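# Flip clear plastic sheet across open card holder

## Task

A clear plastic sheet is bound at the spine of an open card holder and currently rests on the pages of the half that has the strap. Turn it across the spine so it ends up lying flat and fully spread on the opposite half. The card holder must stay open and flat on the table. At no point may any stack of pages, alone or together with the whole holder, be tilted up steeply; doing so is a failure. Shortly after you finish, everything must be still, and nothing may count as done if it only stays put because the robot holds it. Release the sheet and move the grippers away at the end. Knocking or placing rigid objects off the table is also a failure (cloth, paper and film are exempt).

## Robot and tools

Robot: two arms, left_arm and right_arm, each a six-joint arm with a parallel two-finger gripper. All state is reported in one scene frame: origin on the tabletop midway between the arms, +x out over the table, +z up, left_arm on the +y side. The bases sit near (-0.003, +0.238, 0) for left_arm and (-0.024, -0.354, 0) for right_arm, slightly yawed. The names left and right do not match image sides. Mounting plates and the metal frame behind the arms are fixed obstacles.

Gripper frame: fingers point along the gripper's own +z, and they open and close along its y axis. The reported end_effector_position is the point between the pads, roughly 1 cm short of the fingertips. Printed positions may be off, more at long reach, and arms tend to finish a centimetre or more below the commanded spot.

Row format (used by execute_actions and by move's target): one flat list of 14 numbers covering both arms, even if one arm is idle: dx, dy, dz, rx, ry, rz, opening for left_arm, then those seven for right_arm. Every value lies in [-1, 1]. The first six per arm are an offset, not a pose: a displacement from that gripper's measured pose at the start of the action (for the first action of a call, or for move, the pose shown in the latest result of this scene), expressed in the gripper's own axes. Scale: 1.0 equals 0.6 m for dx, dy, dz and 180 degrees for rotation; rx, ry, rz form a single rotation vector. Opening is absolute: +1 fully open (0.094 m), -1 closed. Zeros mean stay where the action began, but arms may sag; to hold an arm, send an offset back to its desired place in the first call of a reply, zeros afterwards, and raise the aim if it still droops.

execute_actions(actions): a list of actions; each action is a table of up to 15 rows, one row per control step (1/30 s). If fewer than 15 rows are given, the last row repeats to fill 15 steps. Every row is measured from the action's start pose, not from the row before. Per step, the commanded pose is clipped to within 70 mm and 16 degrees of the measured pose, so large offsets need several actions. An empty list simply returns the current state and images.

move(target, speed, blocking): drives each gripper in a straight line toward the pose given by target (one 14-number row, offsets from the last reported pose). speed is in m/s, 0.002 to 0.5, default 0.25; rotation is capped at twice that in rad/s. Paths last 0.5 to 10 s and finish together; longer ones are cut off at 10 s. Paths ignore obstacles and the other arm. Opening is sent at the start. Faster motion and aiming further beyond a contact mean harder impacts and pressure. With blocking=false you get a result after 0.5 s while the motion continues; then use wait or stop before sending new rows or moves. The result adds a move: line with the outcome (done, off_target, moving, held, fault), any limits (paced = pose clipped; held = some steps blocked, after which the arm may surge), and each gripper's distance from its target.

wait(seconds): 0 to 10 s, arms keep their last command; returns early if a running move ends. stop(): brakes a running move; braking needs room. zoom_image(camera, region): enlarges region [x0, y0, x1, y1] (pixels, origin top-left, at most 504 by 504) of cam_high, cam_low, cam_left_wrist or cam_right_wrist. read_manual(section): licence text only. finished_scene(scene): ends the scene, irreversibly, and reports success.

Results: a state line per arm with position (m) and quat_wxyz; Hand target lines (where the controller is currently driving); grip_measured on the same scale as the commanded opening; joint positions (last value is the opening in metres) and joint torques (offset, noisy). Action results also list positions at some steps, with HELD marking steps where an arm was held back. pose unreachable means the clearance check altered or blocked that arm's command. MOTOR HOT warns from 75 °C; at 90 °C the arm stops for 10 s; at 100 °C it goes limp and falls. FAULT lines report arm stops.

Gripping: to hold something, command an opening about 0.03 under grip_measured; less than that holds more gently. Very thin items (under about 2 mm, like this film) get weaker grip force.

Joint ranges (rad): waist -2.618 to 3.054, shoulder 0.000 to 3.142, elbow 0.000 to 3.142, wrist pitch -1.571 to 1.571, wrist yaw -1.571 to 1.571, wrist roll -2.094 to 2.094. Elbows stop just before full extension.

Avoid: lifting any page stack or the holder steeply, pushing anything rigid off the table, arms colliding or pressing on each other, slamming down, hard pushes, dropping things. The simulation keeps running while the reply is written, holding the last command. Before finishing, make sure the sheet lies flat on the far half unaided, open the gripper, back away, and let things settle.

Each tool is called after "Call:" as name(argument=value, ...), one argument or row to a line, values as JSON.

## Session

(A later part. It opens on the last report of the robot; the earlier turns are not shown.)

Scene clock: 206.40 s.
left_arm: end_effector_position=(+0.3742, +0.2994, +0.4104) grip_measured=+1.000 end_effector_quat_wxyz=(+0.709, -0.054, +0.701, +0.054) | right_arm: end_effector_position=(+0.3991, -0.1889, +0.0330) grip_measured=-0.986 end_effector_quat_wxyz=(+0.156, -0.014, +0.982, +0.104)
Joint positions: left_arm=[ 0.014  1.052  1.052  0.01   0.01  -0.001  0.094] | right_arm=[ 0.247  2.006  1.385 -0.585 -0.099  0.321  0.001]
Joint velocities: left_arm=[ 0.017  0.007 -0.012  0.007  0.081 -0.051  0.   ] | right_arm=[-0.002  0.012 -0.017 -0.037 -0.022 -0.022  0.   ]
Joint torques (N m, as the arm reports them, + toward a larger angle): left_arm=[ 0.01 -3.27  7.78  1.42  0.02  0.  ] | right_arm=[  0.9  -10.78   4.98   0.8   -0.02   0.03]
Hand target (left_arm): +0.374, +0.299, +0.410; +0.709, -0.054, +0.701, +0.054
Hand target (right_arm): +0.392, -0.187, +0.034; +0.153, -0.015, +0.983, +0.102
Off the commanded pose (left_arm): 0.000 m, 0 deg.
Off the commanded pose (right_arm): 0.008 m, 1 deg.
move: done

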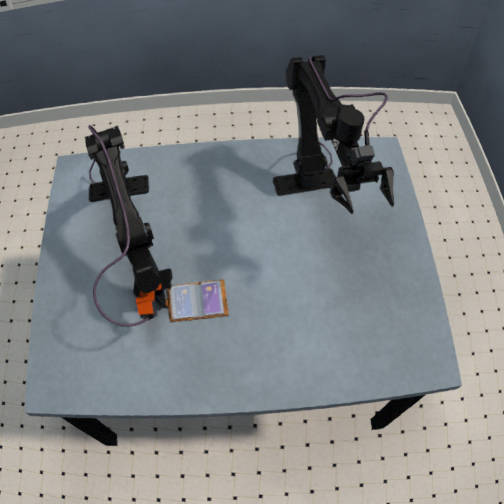

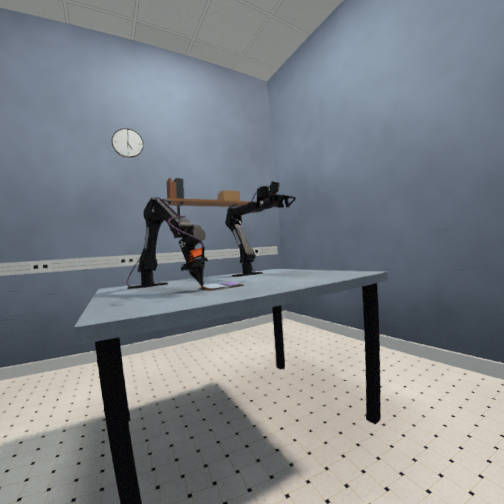

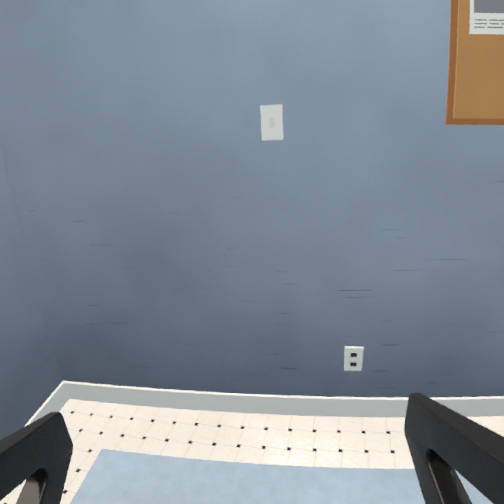

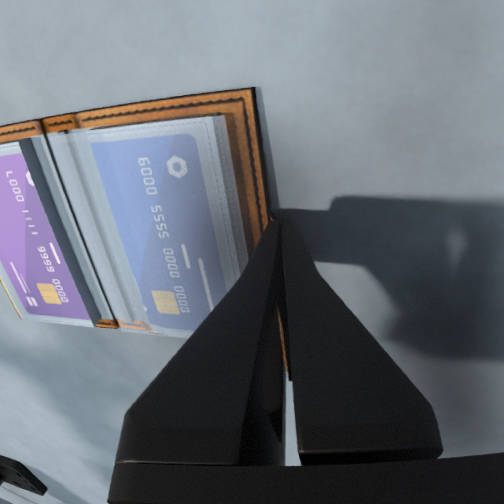

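Call:
move(
  target=[0.55,-0.43,-0.02,0,0.4,0,-1, 0,0,0,0,0,0,-0.6],
)

Call:
move(
  target=[0,0,0,0,0,0,-1, -0.05,-0.05,-0.08,-0.16,0.1,0,-0.6],
  speed=0.1,
)

Call:
zoom_image(
  camera="cam_low",
  region=[140, 210, 290, 310],
)

Scene clock: 243.73 s.
left_arm: end_effector_position=(+0.4019, +0.0468, +0.0648) grip_measured=-0.994 end_effector_quat_wxyz=(+0.147, -0.080, +0.986, +0.013) | right_arm: end_effector_position=(+0.3991, -0.1889, +0.0331) grip_measured=-0.602 end_effector_quat_wxyz=(+0.156, -0.013, +0.982, +0.104)
Joint positions: left_arm=[-0.666  2.055  1.62  -0.904 -0.186 -0.657  0.   ] | right_arm=[ 0.247  2.005  1.385 -0.584 -0.099  0.323  0.019]
Joint velocities: left_arm=[ 0.012  0.002  0.002 -0.037  0.022 -0.022  0.   ] | right_arm=[-0.002  0.007 -0.002  0.022  0.007 -0.007  0.   ]
Joint torques (N m, as the arm reports them, + toward a larger angle): left_arm=[ -0.62 -13.12   9.44   0.25  -0.08  -0.07] | right_arm=[-0.1  -9.59  6.31  0.88 -0.07 -0.05]
Hand target (left_arm): +0.405, +0.041, +0.077; +0.157, -0.081, +0.984, +0.006
Hand target (right_arm): +0.399, -0.189, +0.033; +0.156, -0.014, +0.982, +0.104
Off the commanded pose (left_arm): 0.017 m, 2 deg.
Off the commanded pose (right_arm): 0.000 m, 0 deg.
move: off_target (left_arm)

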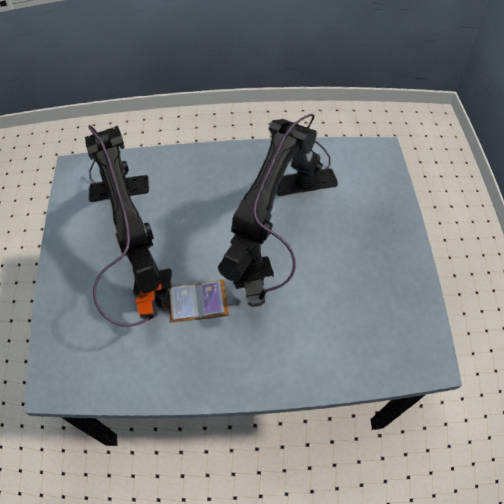

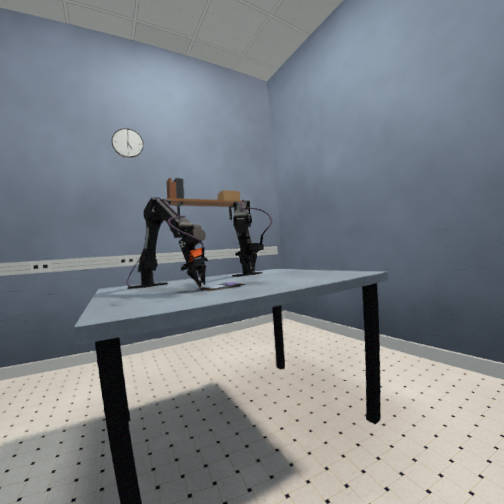

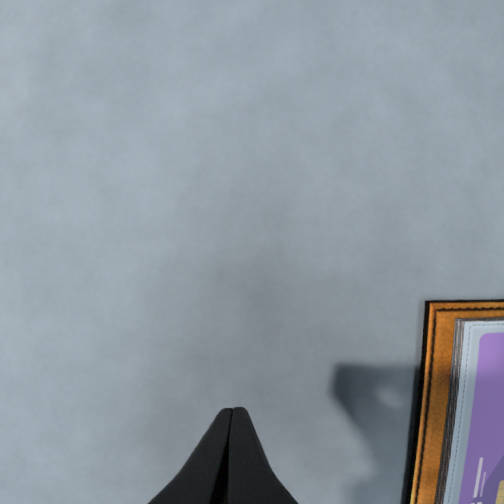

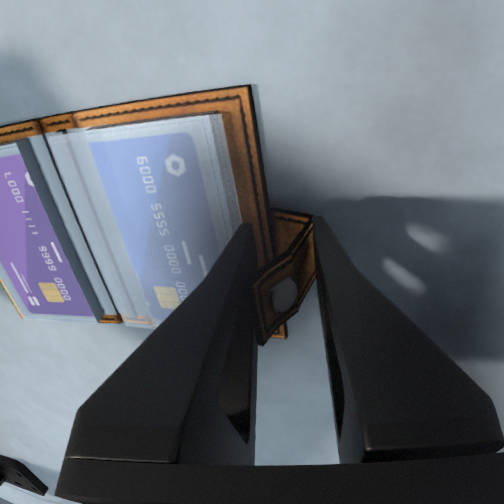

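Scene clock: 247.27 s.
left_arm: end_effector_position=(+0.4017, +0.0465, +0.0647) grip_measured=-0.994 end_effector_quat_wxyz=(+0.147, -0.080, +0.986, +0.012) | right_arm: end_effector_position=(+0.4133, -0.2273, +0.0812) grip_measured=-0.602 end_effector_quat_wxyz=(-0.007, -0.070, +0.942, +0.328)
Joint positions: left_arm=[-0.666  2.055  1.62  -0.904 -0.184 -0.657  0.   ] | right_arm=[-0.049  2.322  2.001 -1.298 -0.668 -0.13   0.019]
Joint velocities: left_arm=[ 0.012 -0.012 -0.002 -0.037  0.022 -0.022  0.001] | right_arm=[-0.017 -0.007  0.007 -0.066  0.037  0.037 -0.   ]
Joint torques (N m, as the arm reports them, + toward a larger angle): left_arm=[ -0.01 -12.25   6.64   0.36  -0.11   0.  ] | right_arm=[ -0.76 -10.22   7.42  -0.02  -0.54  -0.12]
Hand target (left_arm): +0.402, +0.047, +0.065; +0.147, -0.080, +0.986, +0.013
Hand target (right_arm): +0.415, -0.229, +0.079; -0.010, -0.068, +0.939, +0.336
Off the commanded pose (left_arm): 0.000 m, 0 deg.
Off the commanded pose (right_arm): 0.002 m, 2 deg.
move: done

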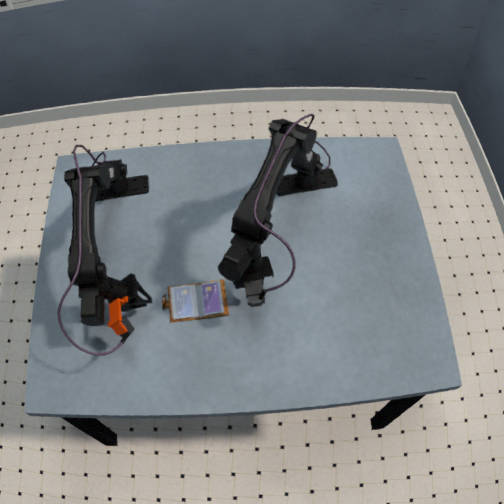

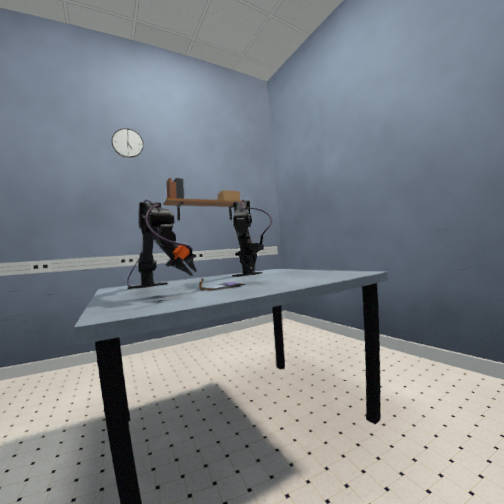

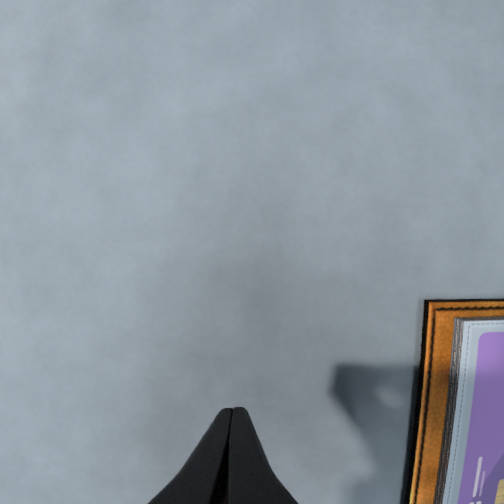

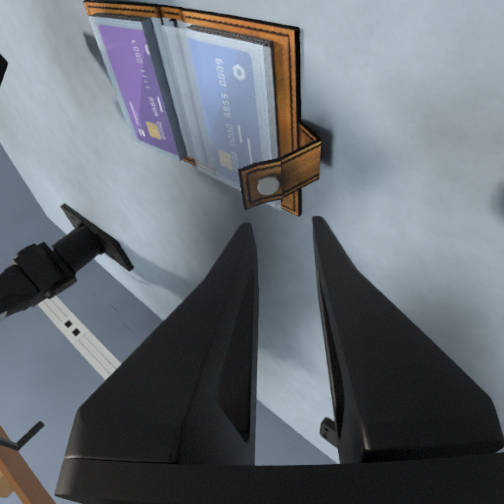

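Region (140, 210, 290, 310) of cam_low's 504x504 image, scaled by 3.360, with more detail than that image has.

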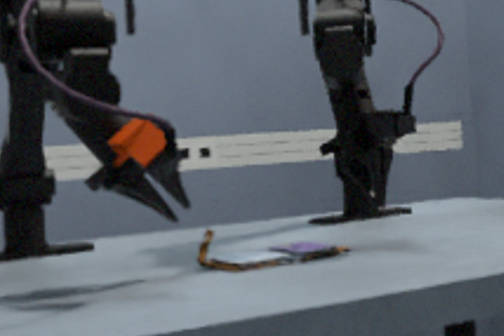

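Call:
move(
  target=[0,-0.08,0.05,0,0,0,-1, -0.04,0,0.065,0,0,0,-0.6],
  speed=0.08,
)

Call:
zoom_image(
  camera="cam_low",
  region=[160, 240, 270, 310],
)

Call:
zoom_image(
  camera="cam_high",
  region=[100, 240, 280, 360],
)

Scene clock: 258.03 s.
left_arm: end_effector_position=(+0.4090, +0.0076, +0.0239) grip_measured=-0.994 end_effector_quat_wxyz=(+0.127, -0.078, +0.989, +0.018) | right_arm: end_effector_position=(+0.4304, -0.2042, +0.0550) grip_measured=-0.602 end_effector_quat_wxyz=(-0.009, -0.065, +0.942, +0.328)
Joint positions: left_arm=[-0.73   2.233  1.747 -0.904 -0.184 -0.721  0.   ] | right_arm=[-0.001  2.414  2.059 -1.226 -0.668 -0.06   0.019]
Joint velocities: left_arm=[-0.007  0.002  0.002  0.037  0.022 -0.022  0.001] | right_arm=[ 0.002 -0.012 -0.002  0.022 -0.037 -0.022 -0.   ]
Joint torques (N m, as the arm reports them, + toward a larger angle): left_arm=[ -0.65 -13.82   9.45   0.32  -0.22  -0.07] | right_arm=[  0.63 -11.03   7.5    0.19  -0.39   0.01]
Hand target (left_arm): +0.417, +0.001, +0.035; +0.146, -0.080, +0.986, +0.012
Hand target (right_arm): +0.434, -0.199, +0.052; -0.007, -0.069, +0.942, +0.329
Off the commanded pose (left_arm): 0.017 m, 2 deg.
Off the commanded pose (right_arm): 0.007 m, 1 deg.
move: off_target (left_arm)

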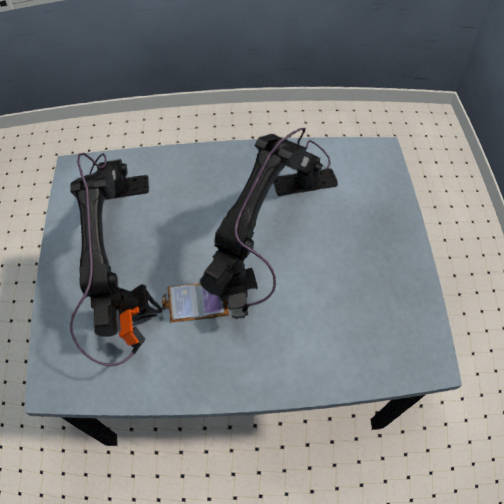

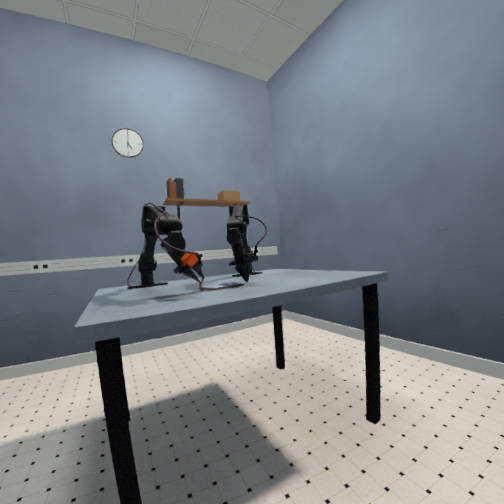

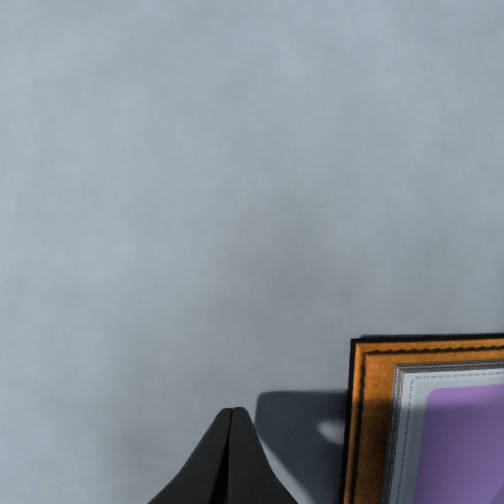

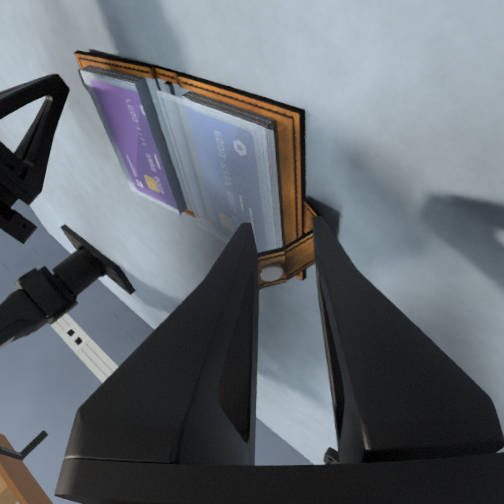

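Region (160, 240, 270, 310) of cam_low's 504x504 image, scaled by 4.582, with more detail than that image has; it fills the top 321 rows of this view, and the rest is white.

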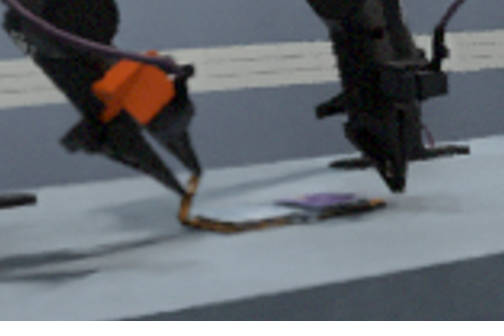

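Region (100, 240, 280, 360) of cam_high's 504x504 image, scaled by 2.800, with more detail than that image has.

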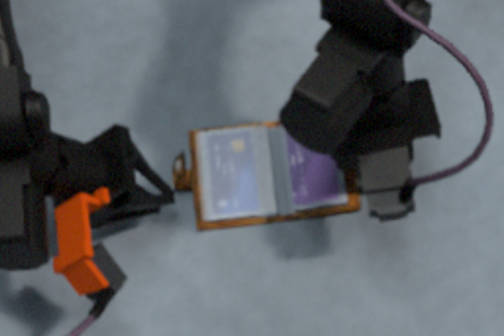

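Call:
move(
  target=[0,-0.062,-0.01,0,0,0,-1, -0.02,0,0.05,0,0,0,-0.6],
  speed=0.06,
)

Call:
zoom_image(
  camera="cam_low",
  region=[160, 240, 270, 310],
)

Call:
zoom_image(
  camera="cam_high",
  region=[100, 240, 280, 360],
)

Scene clock: 269.63 s.
left_arm: end_effector_position=(+0.4099, -0.0245, +0.0202) grip_measured=-0.994 end_effector_quat_wxyz=(+0.117, -0.077, +0.990, +0.020) | right_arm: end_effector_position=(+0.4355, -0.1884, +0.0331) grip_measured=-0.602 end_effector_quat_wxyz=(-0.014, -0.060, +0.943, +0.328)
Joint positions: left_arm=[-0.784  2.337  1.913 -0.994 -0.184 -0.776  0.   ] | right_arm=[ 0.031  2.463  2.059 -1.161 -0.668 -0.011  0.019]
Joint velocities: left_arm=[-0.002 -0.002  0.002 -0.022  0.037 -0.022  0.001] | right_arm=[-0.012  0.002 -0.002 -0.037  0.051 -0.037 -0.   ]
Joint torques (N m, as the arm reports them, + toward a larger angle): left_arm=[ -0.79 -14.5    9.23   0.14  -0.18  -0.08] | right_arm=[  0.52 -11.54   7.75   0.25  -0.38  -0.01]
Hand target (left_arm): +0.413, -0.030, +0.028; +0.127, -0.078, +0.989, +0.018
Hand target (right_arm): +0.440, -0.184, +0.032; -0.008, -0.065, +0.942, +0.328
Off the commanded pose (left_arm): 0.011 m, 1 deg.
Off the commanded pose (right_arm): 0.007 m, 1 deg.
move: off_target (left_arm)

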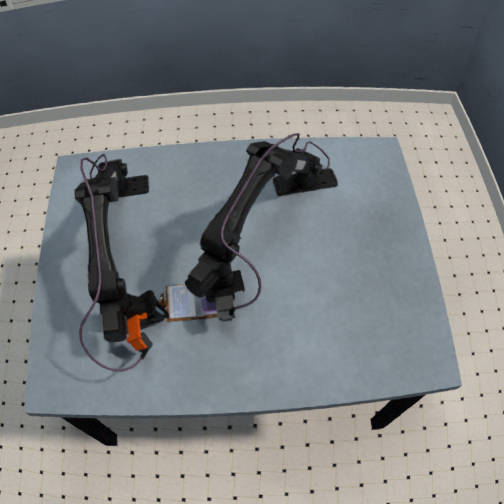

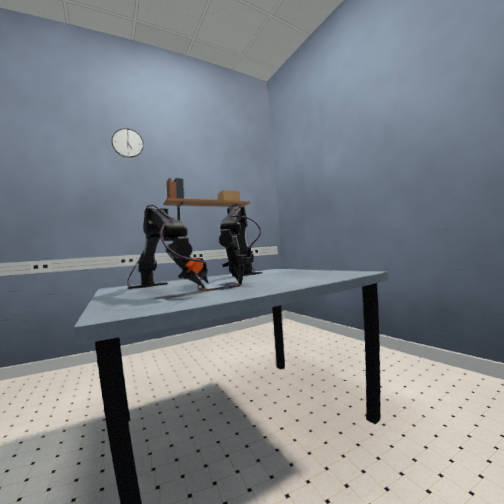

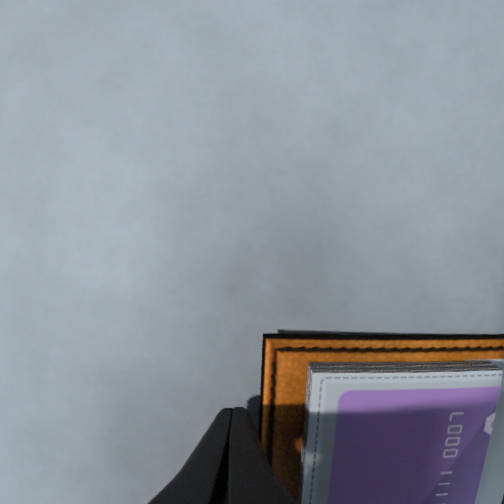

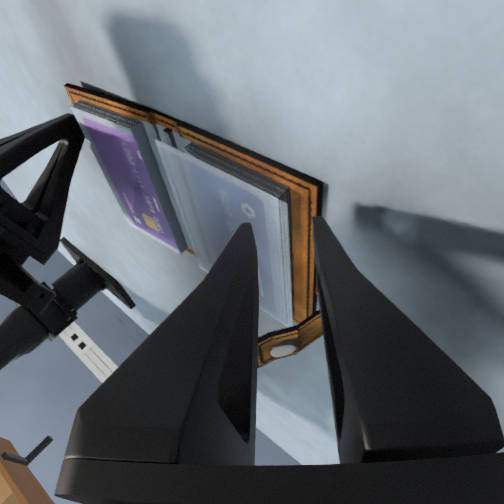

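Region (160, 240, 270, 310) of cam_low's 504x504 image, scaled by 4.582, with more detail than that image has; it fills the top 321 rows of this view, and the rest is white.

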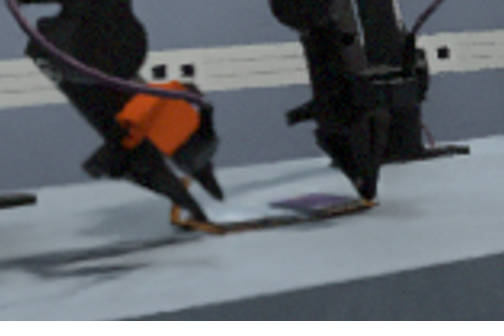

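Region (100, 240, 280, 360) of cam_high's 504x504 image, scaled by 2.800, with more detail than that image has.

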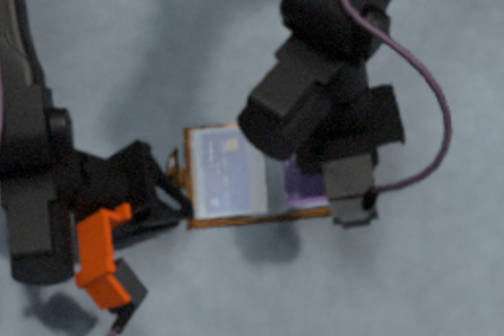

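Call:
move(
  target=[0,0,0,0,0,0,-1, 0.012,0.013,0.023,0,0,0,-0.6],
  speed=0.03,
)

Call:
zoom_image(
  camera="cam_low",
  region=[180, 260, 250, 300],
)

Call:
zoom_image(
  camera="cam_right_wrist",
  region=[180, 120, 380, 320],
)

Scene clock: 280.33 s.
left_arm: end_effector_position=(+0.4094, -0.0248, +0.0201) grip_measured=-0.994 end_effector_quat_wxyz=(+0.116, -0.077, +0.990, +0.019) | right_arm: end_effector_position=(+0.4286, -0.1786, +0.0234) grip_measured=-0.602 end_effector_quat_wxyz=(-0.017, -0.056, +0.943, +0.327)
Joint positions: left_arm=[-0.784  2.337  1.913 -0.995 -0.181 -0.777  0.   ] | right_arm=[ 0.054  2.443  1.984 -1.091 -0.668  0.025  0.019]
Joint velocities: left_arm=[ 0.002 -0.027  0.002 -0.007  0.037 -0.022 -0.   ] | right_arm=[-0.002 -0.022  0.007 -0.022 -0.022  0.022 -0.   ]
Joint torques (N m, as the arm reports them, + toward a larger angle): left_arm=[  0.   -14.5    6.49   0.24  -0.12   0.01] | right_arm=[  0.57 -13.46   4.81   0.28  -0.38  -0.02]
Hand target (left_arm): +0.410, -0.025, +0.020; +0.117, -0.077, +0.990, +0.020
Hand target (right_arm): +0.426, -0.175, +0.027; -0.014, -0.060, +0.943, +0.328
Off the commanded pose (left_arm): 0.001 m, 0 deg.
Off the commanded pose (right_arm): 0.006 m, 1 deg.
move: done

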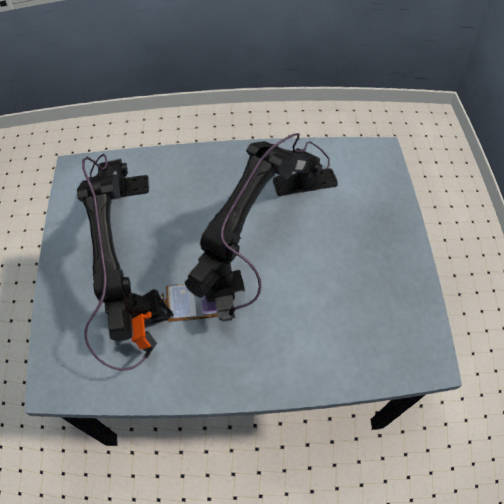

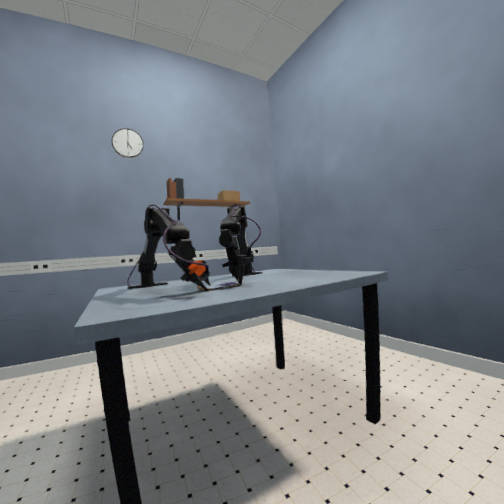

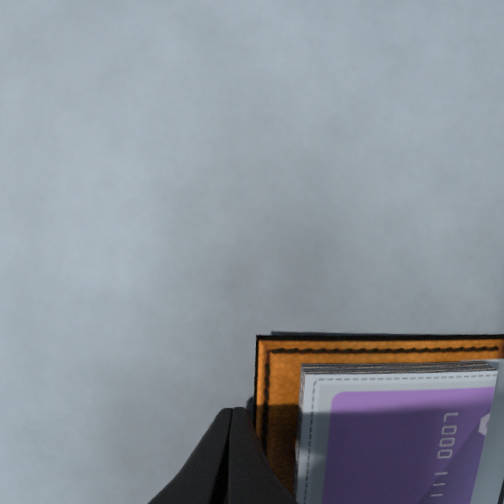

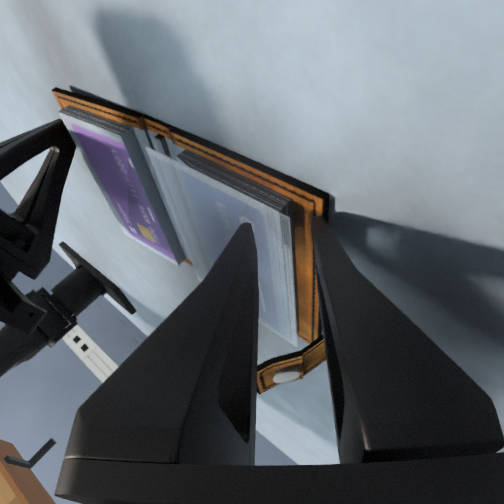

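Region (180, 260, 250, 300) of cam_low's 504x504 image, scaled by 7.200, with more detail than that image has; it fills the top 288 rows of this view, and the rest is white.

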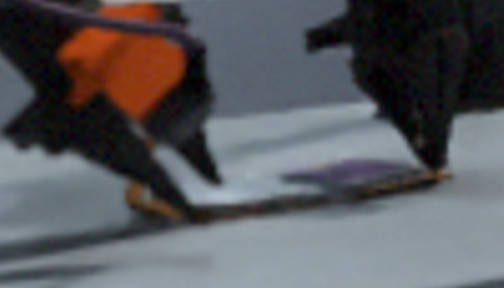

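Region (180, 120, 380, 320) of cam_right_wrist's 504x504 image, scaled by 2.520, with more detail than that image has.

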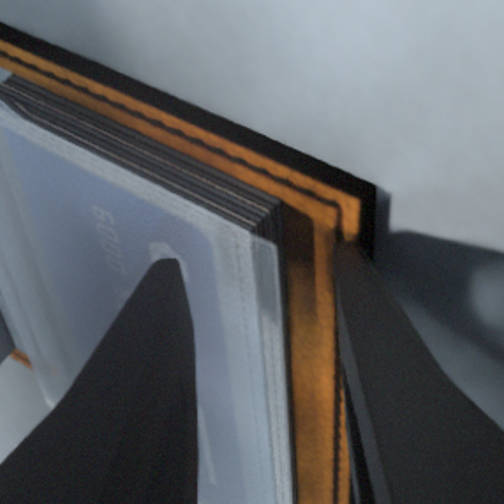

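Call:
move(
  target=[0,0,0,0,0,0,-1, 0,0.013,0.010,0,0,0,-0.6],
  speed=0.02,
)

Call:
zoom_image(
  camera="cam_right_wrist",
  region=[180, 120, 380, 320],
)

Scene clock: 289.90 s.
left_arm: end_effector_position=(+0.4093, -0.0248, +0.0201) grip_measured=-0.994 end_effector_quat_wxyz=(+0.116, -0.077, +0.990, +0.019) | right_arm: end_effector_position=(+0.4288, -0.1729, +0.0234) grip_measured=-0.602 end_effector_quat_wxyz=(-0.018, -0.053, +0.943, +0.328)
Joint positions: left_arm=[-0.784  2.337  1.913 -0.995 -0.181 -0.777  0.   ] | right_arm=[ 0.066  2.443  1.984 -1.08  -0.668  0.048  0.019]
Joint velocities: left_arm=[-0.017 -0.007  0.007 -0.007  0.022  0.007 -0.   ] | right_arm=[-0.012  0.002  0.002  0.037  0.037 -0.037  0.001]
Joint torques (N m, as the arm reports them, + toward a larger angle): left_arm=[  0.04 -14.51   6.47   0.23  -0.09  -0.01] | right_arm=[  0.63 -12.7    5.43   0.29  -0.38   0.01]
Hand target (left_arm): +0.409, -0.025, +0.020; +0.116, -0.077, +0.990, +0.020
Hand target (right_arm): +0.427, -0.169, +0.024; -0.017, -0.056, +0.943, +0.328
Off the commanded pose (left_arm): 0.000 m, 0 deg.
Off the commanded pose (right_arm): 0.004 m, 0 deg.
move: done

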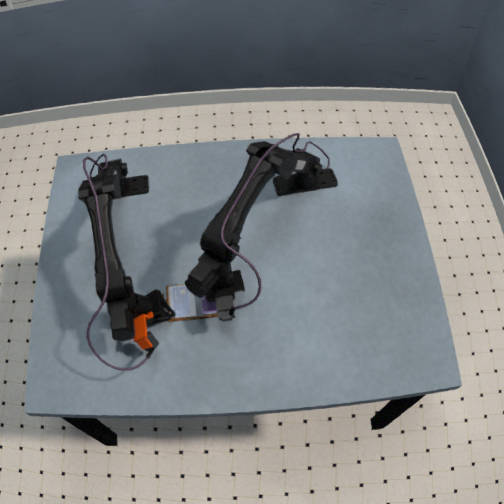

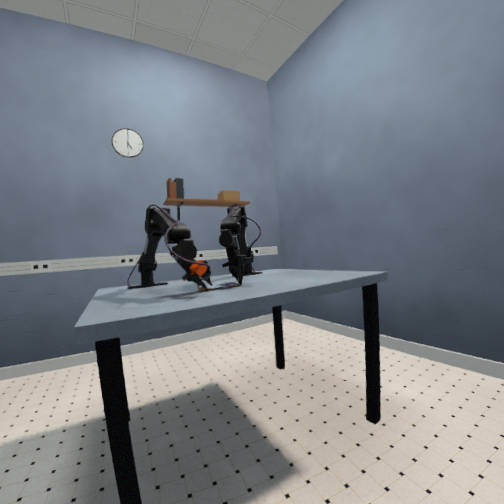

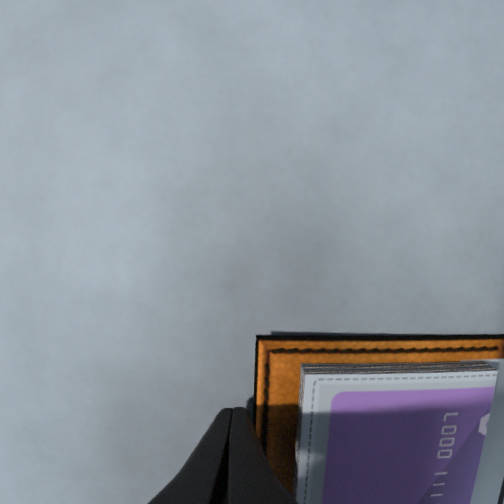

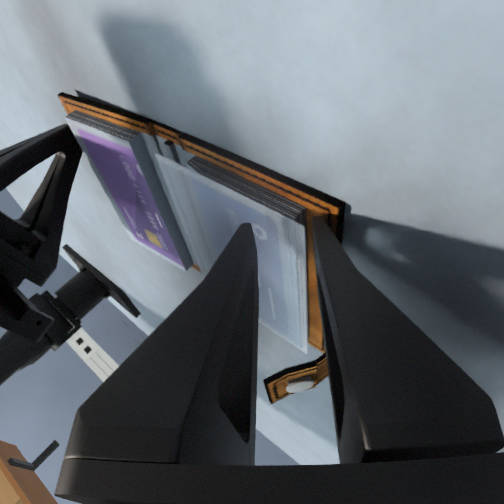

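Region (180, 120, 380, 320) of cam_right_wrist's 504x504 image, scaled by 2.520, with more detail than that image has.

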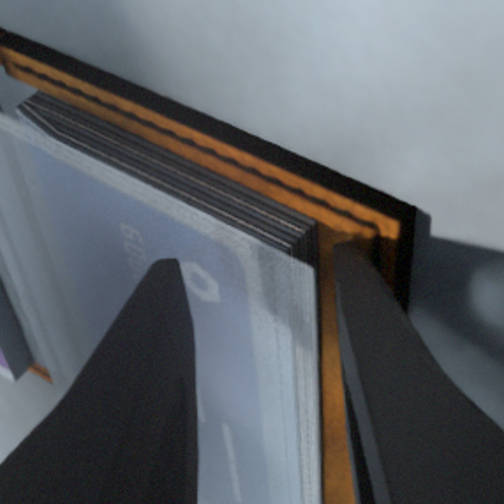

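Call:
move(
  target=[0,0,0,0,0,0,-1, 0,0.011,0.009,0,0,0,-0.6],
  speed=0.02,
)

Call:
zoom_image(
  camera="cam_right_wrist",
  region=[180, 120, 380, 320],
)

Call:
zoom_image(
  camera="cam_low",
  region=[180, 260, 250, 300],
)

Scene clock: 298.17 s.
left_arm: end_effector_position=(+0.4093, -0.0248, +0.0201) grip_measured=-0.994 end_effector_quat_wxyz=(+0.116, -0.077, +0.990, +0.019) | right_arm: end_effector_position=(+0.4293, -0.1690, +0.0235) grip_measured=-0.602 end_effector_quat_wxyz=(-0.018, -0.049, +0.943, +0.328)
Joint positions: left_arm=[-0.784  2.337  1.913 -0.995 -0.181 -0.777  0.   ] | right_arm=[ 0.074  2.443  1.984 -1.071 -0.668  0.068  0.019]
Joint velocities: left_arm=[-0.017 -0.012 -0.002  0.007 -0.037 -0.037 -0.   ] | right_arm=[-0.007 -0.007 -0.007 -0.007 -0.007  0.037  0.001]
Joint torques (N m, as the arm reports them, + toward a larger angle): left_arm=[  0.01 -14.48   6.49   0.24  -0.09   0.  ] | right_arm=[  0.68 -12.62   5.55   0.29  -0.37   0.  ]
Hand target (left_arm): +0.409, -0.025, +0.020; +0.116, -0.077, +0.990, +0.019
Hand target (right_arm): +0.428, -0.164, +0.023; -0.018, -0.053, +0.943, +0.328
Off the commanded pose (left_arm): 0.000 m, 0 deg.
Off the commanded pose (right_arm): 0.005 m, 0 deg.
move: done

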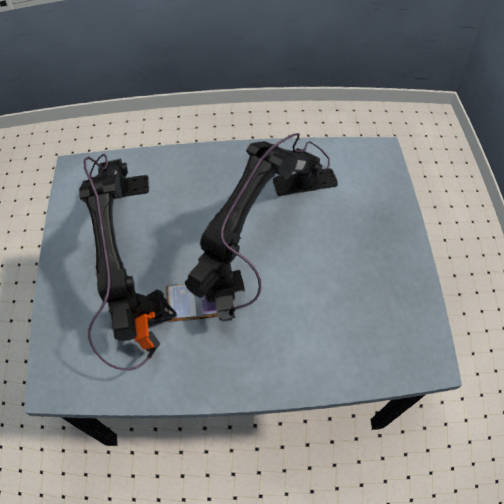

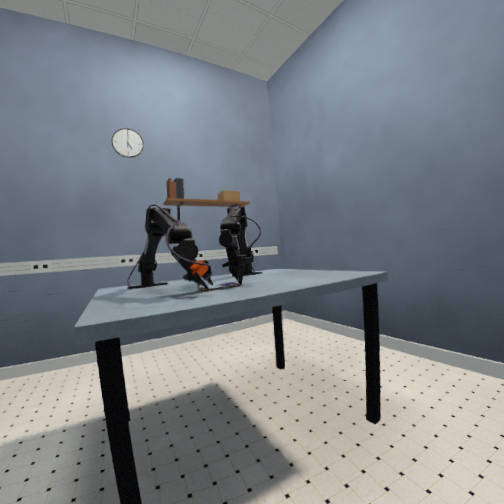

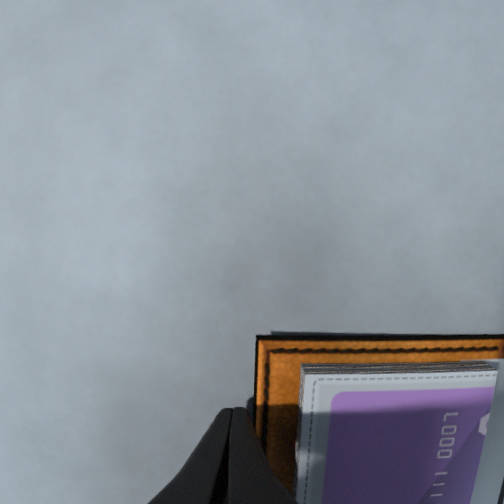

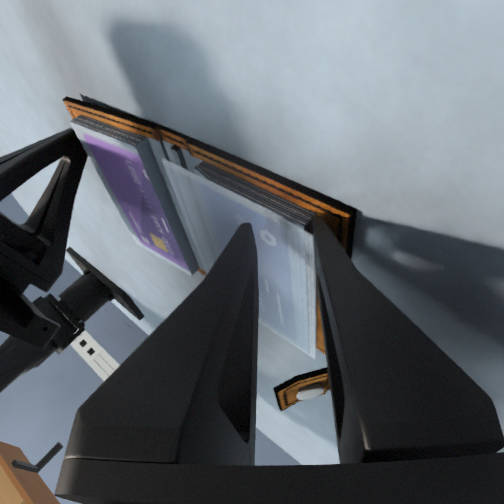

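Region (180, 120, 380, 320) of cam_right_wrist's 504x504 image, scaled by 2.520, with more detail than that image has.

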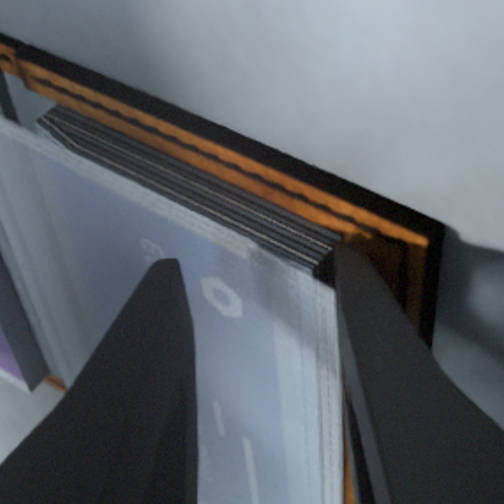

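Region (180, 260, 250, 300) of cam_low's 504x504 image, scaled by 7.200, with more detail than that image has; it fills the top 288 rows of this view, and the rest is white.

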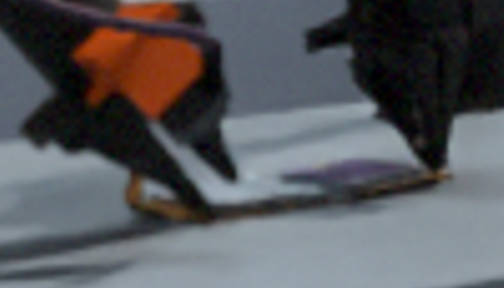

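Call:
move(
  target=[0,0,0,0,0,0,-1, 0,0.024,-0.014,0,0,0,-0.6],
  speed=0.02,
)

Call:
zoom_image(
  camera="cam_right_wrist",
  region=[130, 100, 380, 350],
)

Call:
zoom_image(
  camera="cam_low",
  region=[180, 260, 250, 300],
)

Scene clock: 308.47 s.
left_arm: end_effector_position=(+0.4093, -0.0248, +0.0201) grip_measured=-0.994 end_effector_quat_wxyz=(+0.116, -0.077, +0.990, +0.019) | right_arm: end_effector_position=(+0.4276, -0.1692, +0.0266) grip_measured=-0.602 end_effector_quat_wxyz=(-0.025, -0.041, +0.944, +0.327)
Joint positions: left_arm=[-0.784  2.337  1.913 -0.995 -0.181 -0.777  0.   ] | right_arm=[ 0.074  2.443  1.996 -1.095 -0.668  0.081  0.019]
Joint velocities: left_arm=[-0.012  0.007 -0.002 -0.037  0.007  0.007  0.001] | right_arm=[ 0.012 -0.007 -0.007 -0.051  0.022 -0.037  0.   ]
Joint torques (N m, as the arm reports them, + toward a larger angle): left_arm=[  0.   -14.49   6.48   0.24  -0.09   0.  ] | right_arm=[  0.91 -13.54   7.43   0.09  -0.38   0.  ]
Hand target (left_arm): +0.409, -0.025, +0.020; +0.116, -0.077, +0.990, +0.019
Hand target (right_arm): +0.429, -0.163, +0.039; -0.017, -0.049, +0.943, +0.328
Off the commanded pose (left_arm): 0.000 m, 0 deg.
Off the commanded pose (right_arm): 0.014 m, 1 deg.
move: off_target (right_arm)

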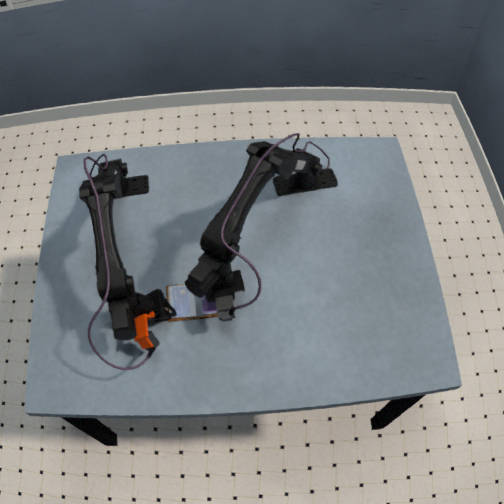

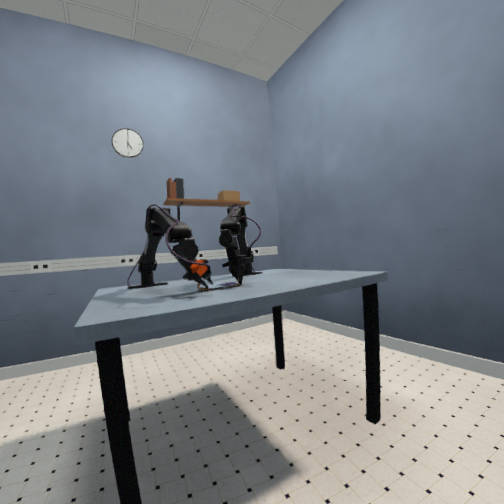

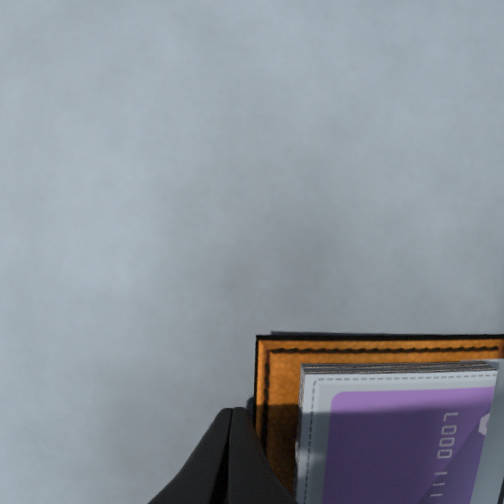

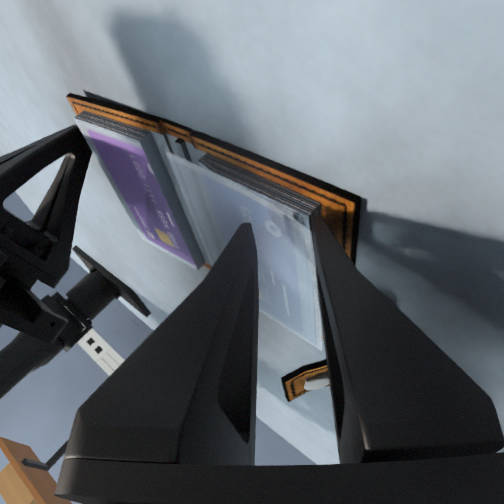

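Region (130, 100, 380, 350) of cam_right_wrist's 504x504 image, scaled by 2.016, with more detail than that image has.

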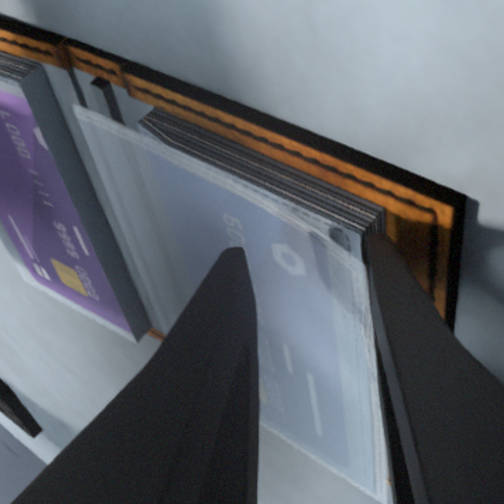

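Region (180, 260, 250, 300) of cam_low's 504x504 image, scaled by 7.200, with more detail than that image has; it fills the top 288 rows of this view, and the rest is white.

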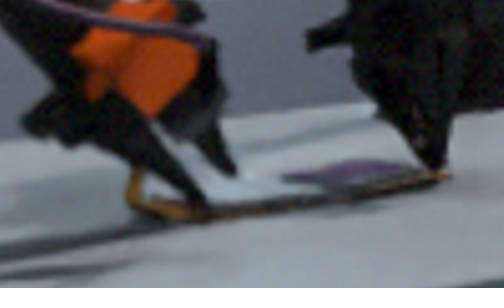

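Sheet corner is lifting. Continue.

Call:
move(
  target=[0,0,0,0,0,0,-1, 0,0.028,-0.014,0,0,0,-0.6],
  speed=0.02,
)

Call:
zoom_image(
  camera="cam_right_wrist",
  region=[130, 100, 380, 350],
)

Call:
zoom_image(
  camera="cam_low",
  region=[180, 260, 250, 300],
)

Scene clock: 317.67 s.
left_arm: end_effector_position=(+0.4093, -0.0248, +0.0201) grip_measured=-0.994 end_effector_quat_wxyz=(+0.116, -0.077, +0.990, +0.019) | right_arm: end_effector_position=(+0.4254, -0.1665, +0.0316) grip_measured=-0.602 end_effector_quat_wxyz=(-0.034, -0.034, +0.944, +0.326)
Joint positions: left_arm=[-0.784  2.337  1.913 -0.995 -0.181 -0.777  0.   ] | right_arm=[ 0.08   2.443  2.017 -1.125 -0.668  0.099  0.019]
Joint velocities: left_arm=[-0.012  0.002  0.002 -0.051 -0.007 -0.022 -0.001] | right_arm=[-0.012  0.002  0.007 -0.007 -0.007 -0.037  0.   ]
Joint torques (N m, as the arm reports them, + toward a larger angle): left_arm=[  0.   -14.51   6.49   0.23  -0.09   0.  ] | right_arm=[  0.72 -13.49   7.47   0.09  -0.38   0.01]
Hand target (left_arm): +0.409, -0.025, +0.020; +0.116, -0.077, +0.990, +0.019
Hand target (right_arm): +0.427, -0.161, +0.044; -0.025, -0.041, +0.944, +0.327
Off the commanded pose (left_arm): 0.000 m, 0 deg.
Off the commanded pose (right_arm): 0.013 m, 1 deg.
move: off_target (right_arm)

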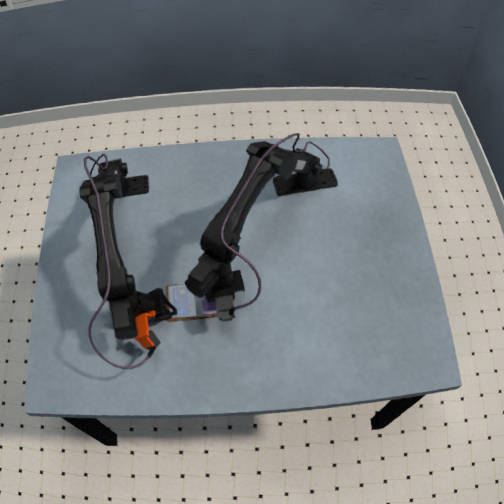

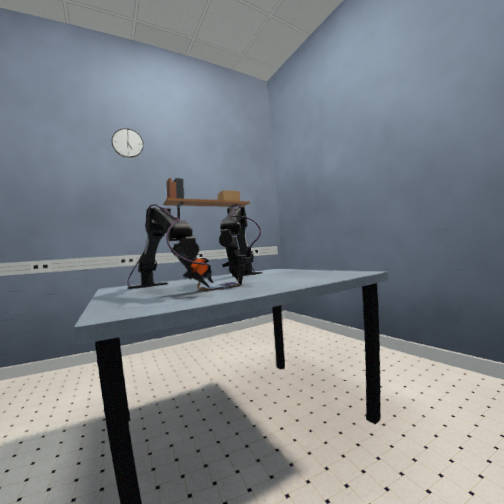

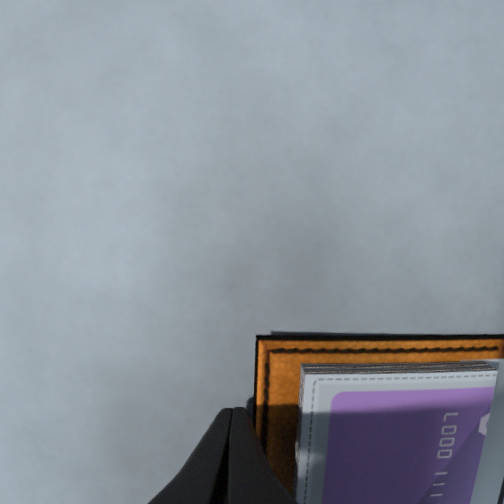

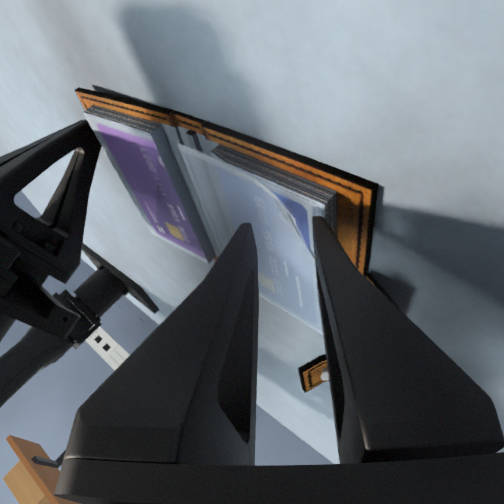

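Region (130, 100, 380, 350) of cam_right_wrist's 504x504 image, scaled by 2.016, with more detail than that image has.

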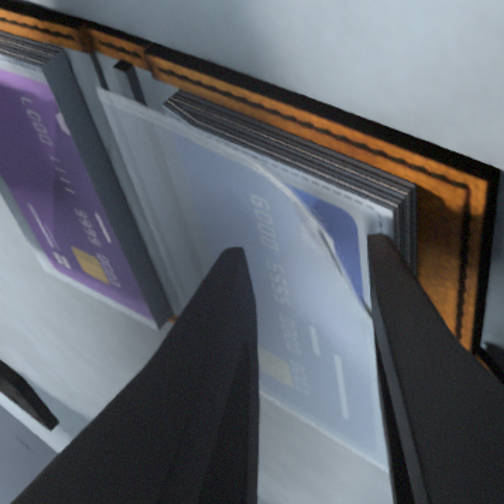

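Region (180, 260, 250, 300) of cam_low's 504x504 image, scaled by 7.200, with more detail than that image has; it fills the top 288 rows of this view, and the rest is white.

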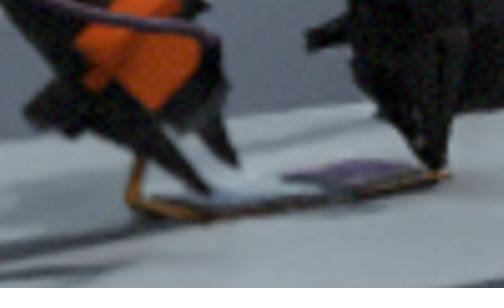

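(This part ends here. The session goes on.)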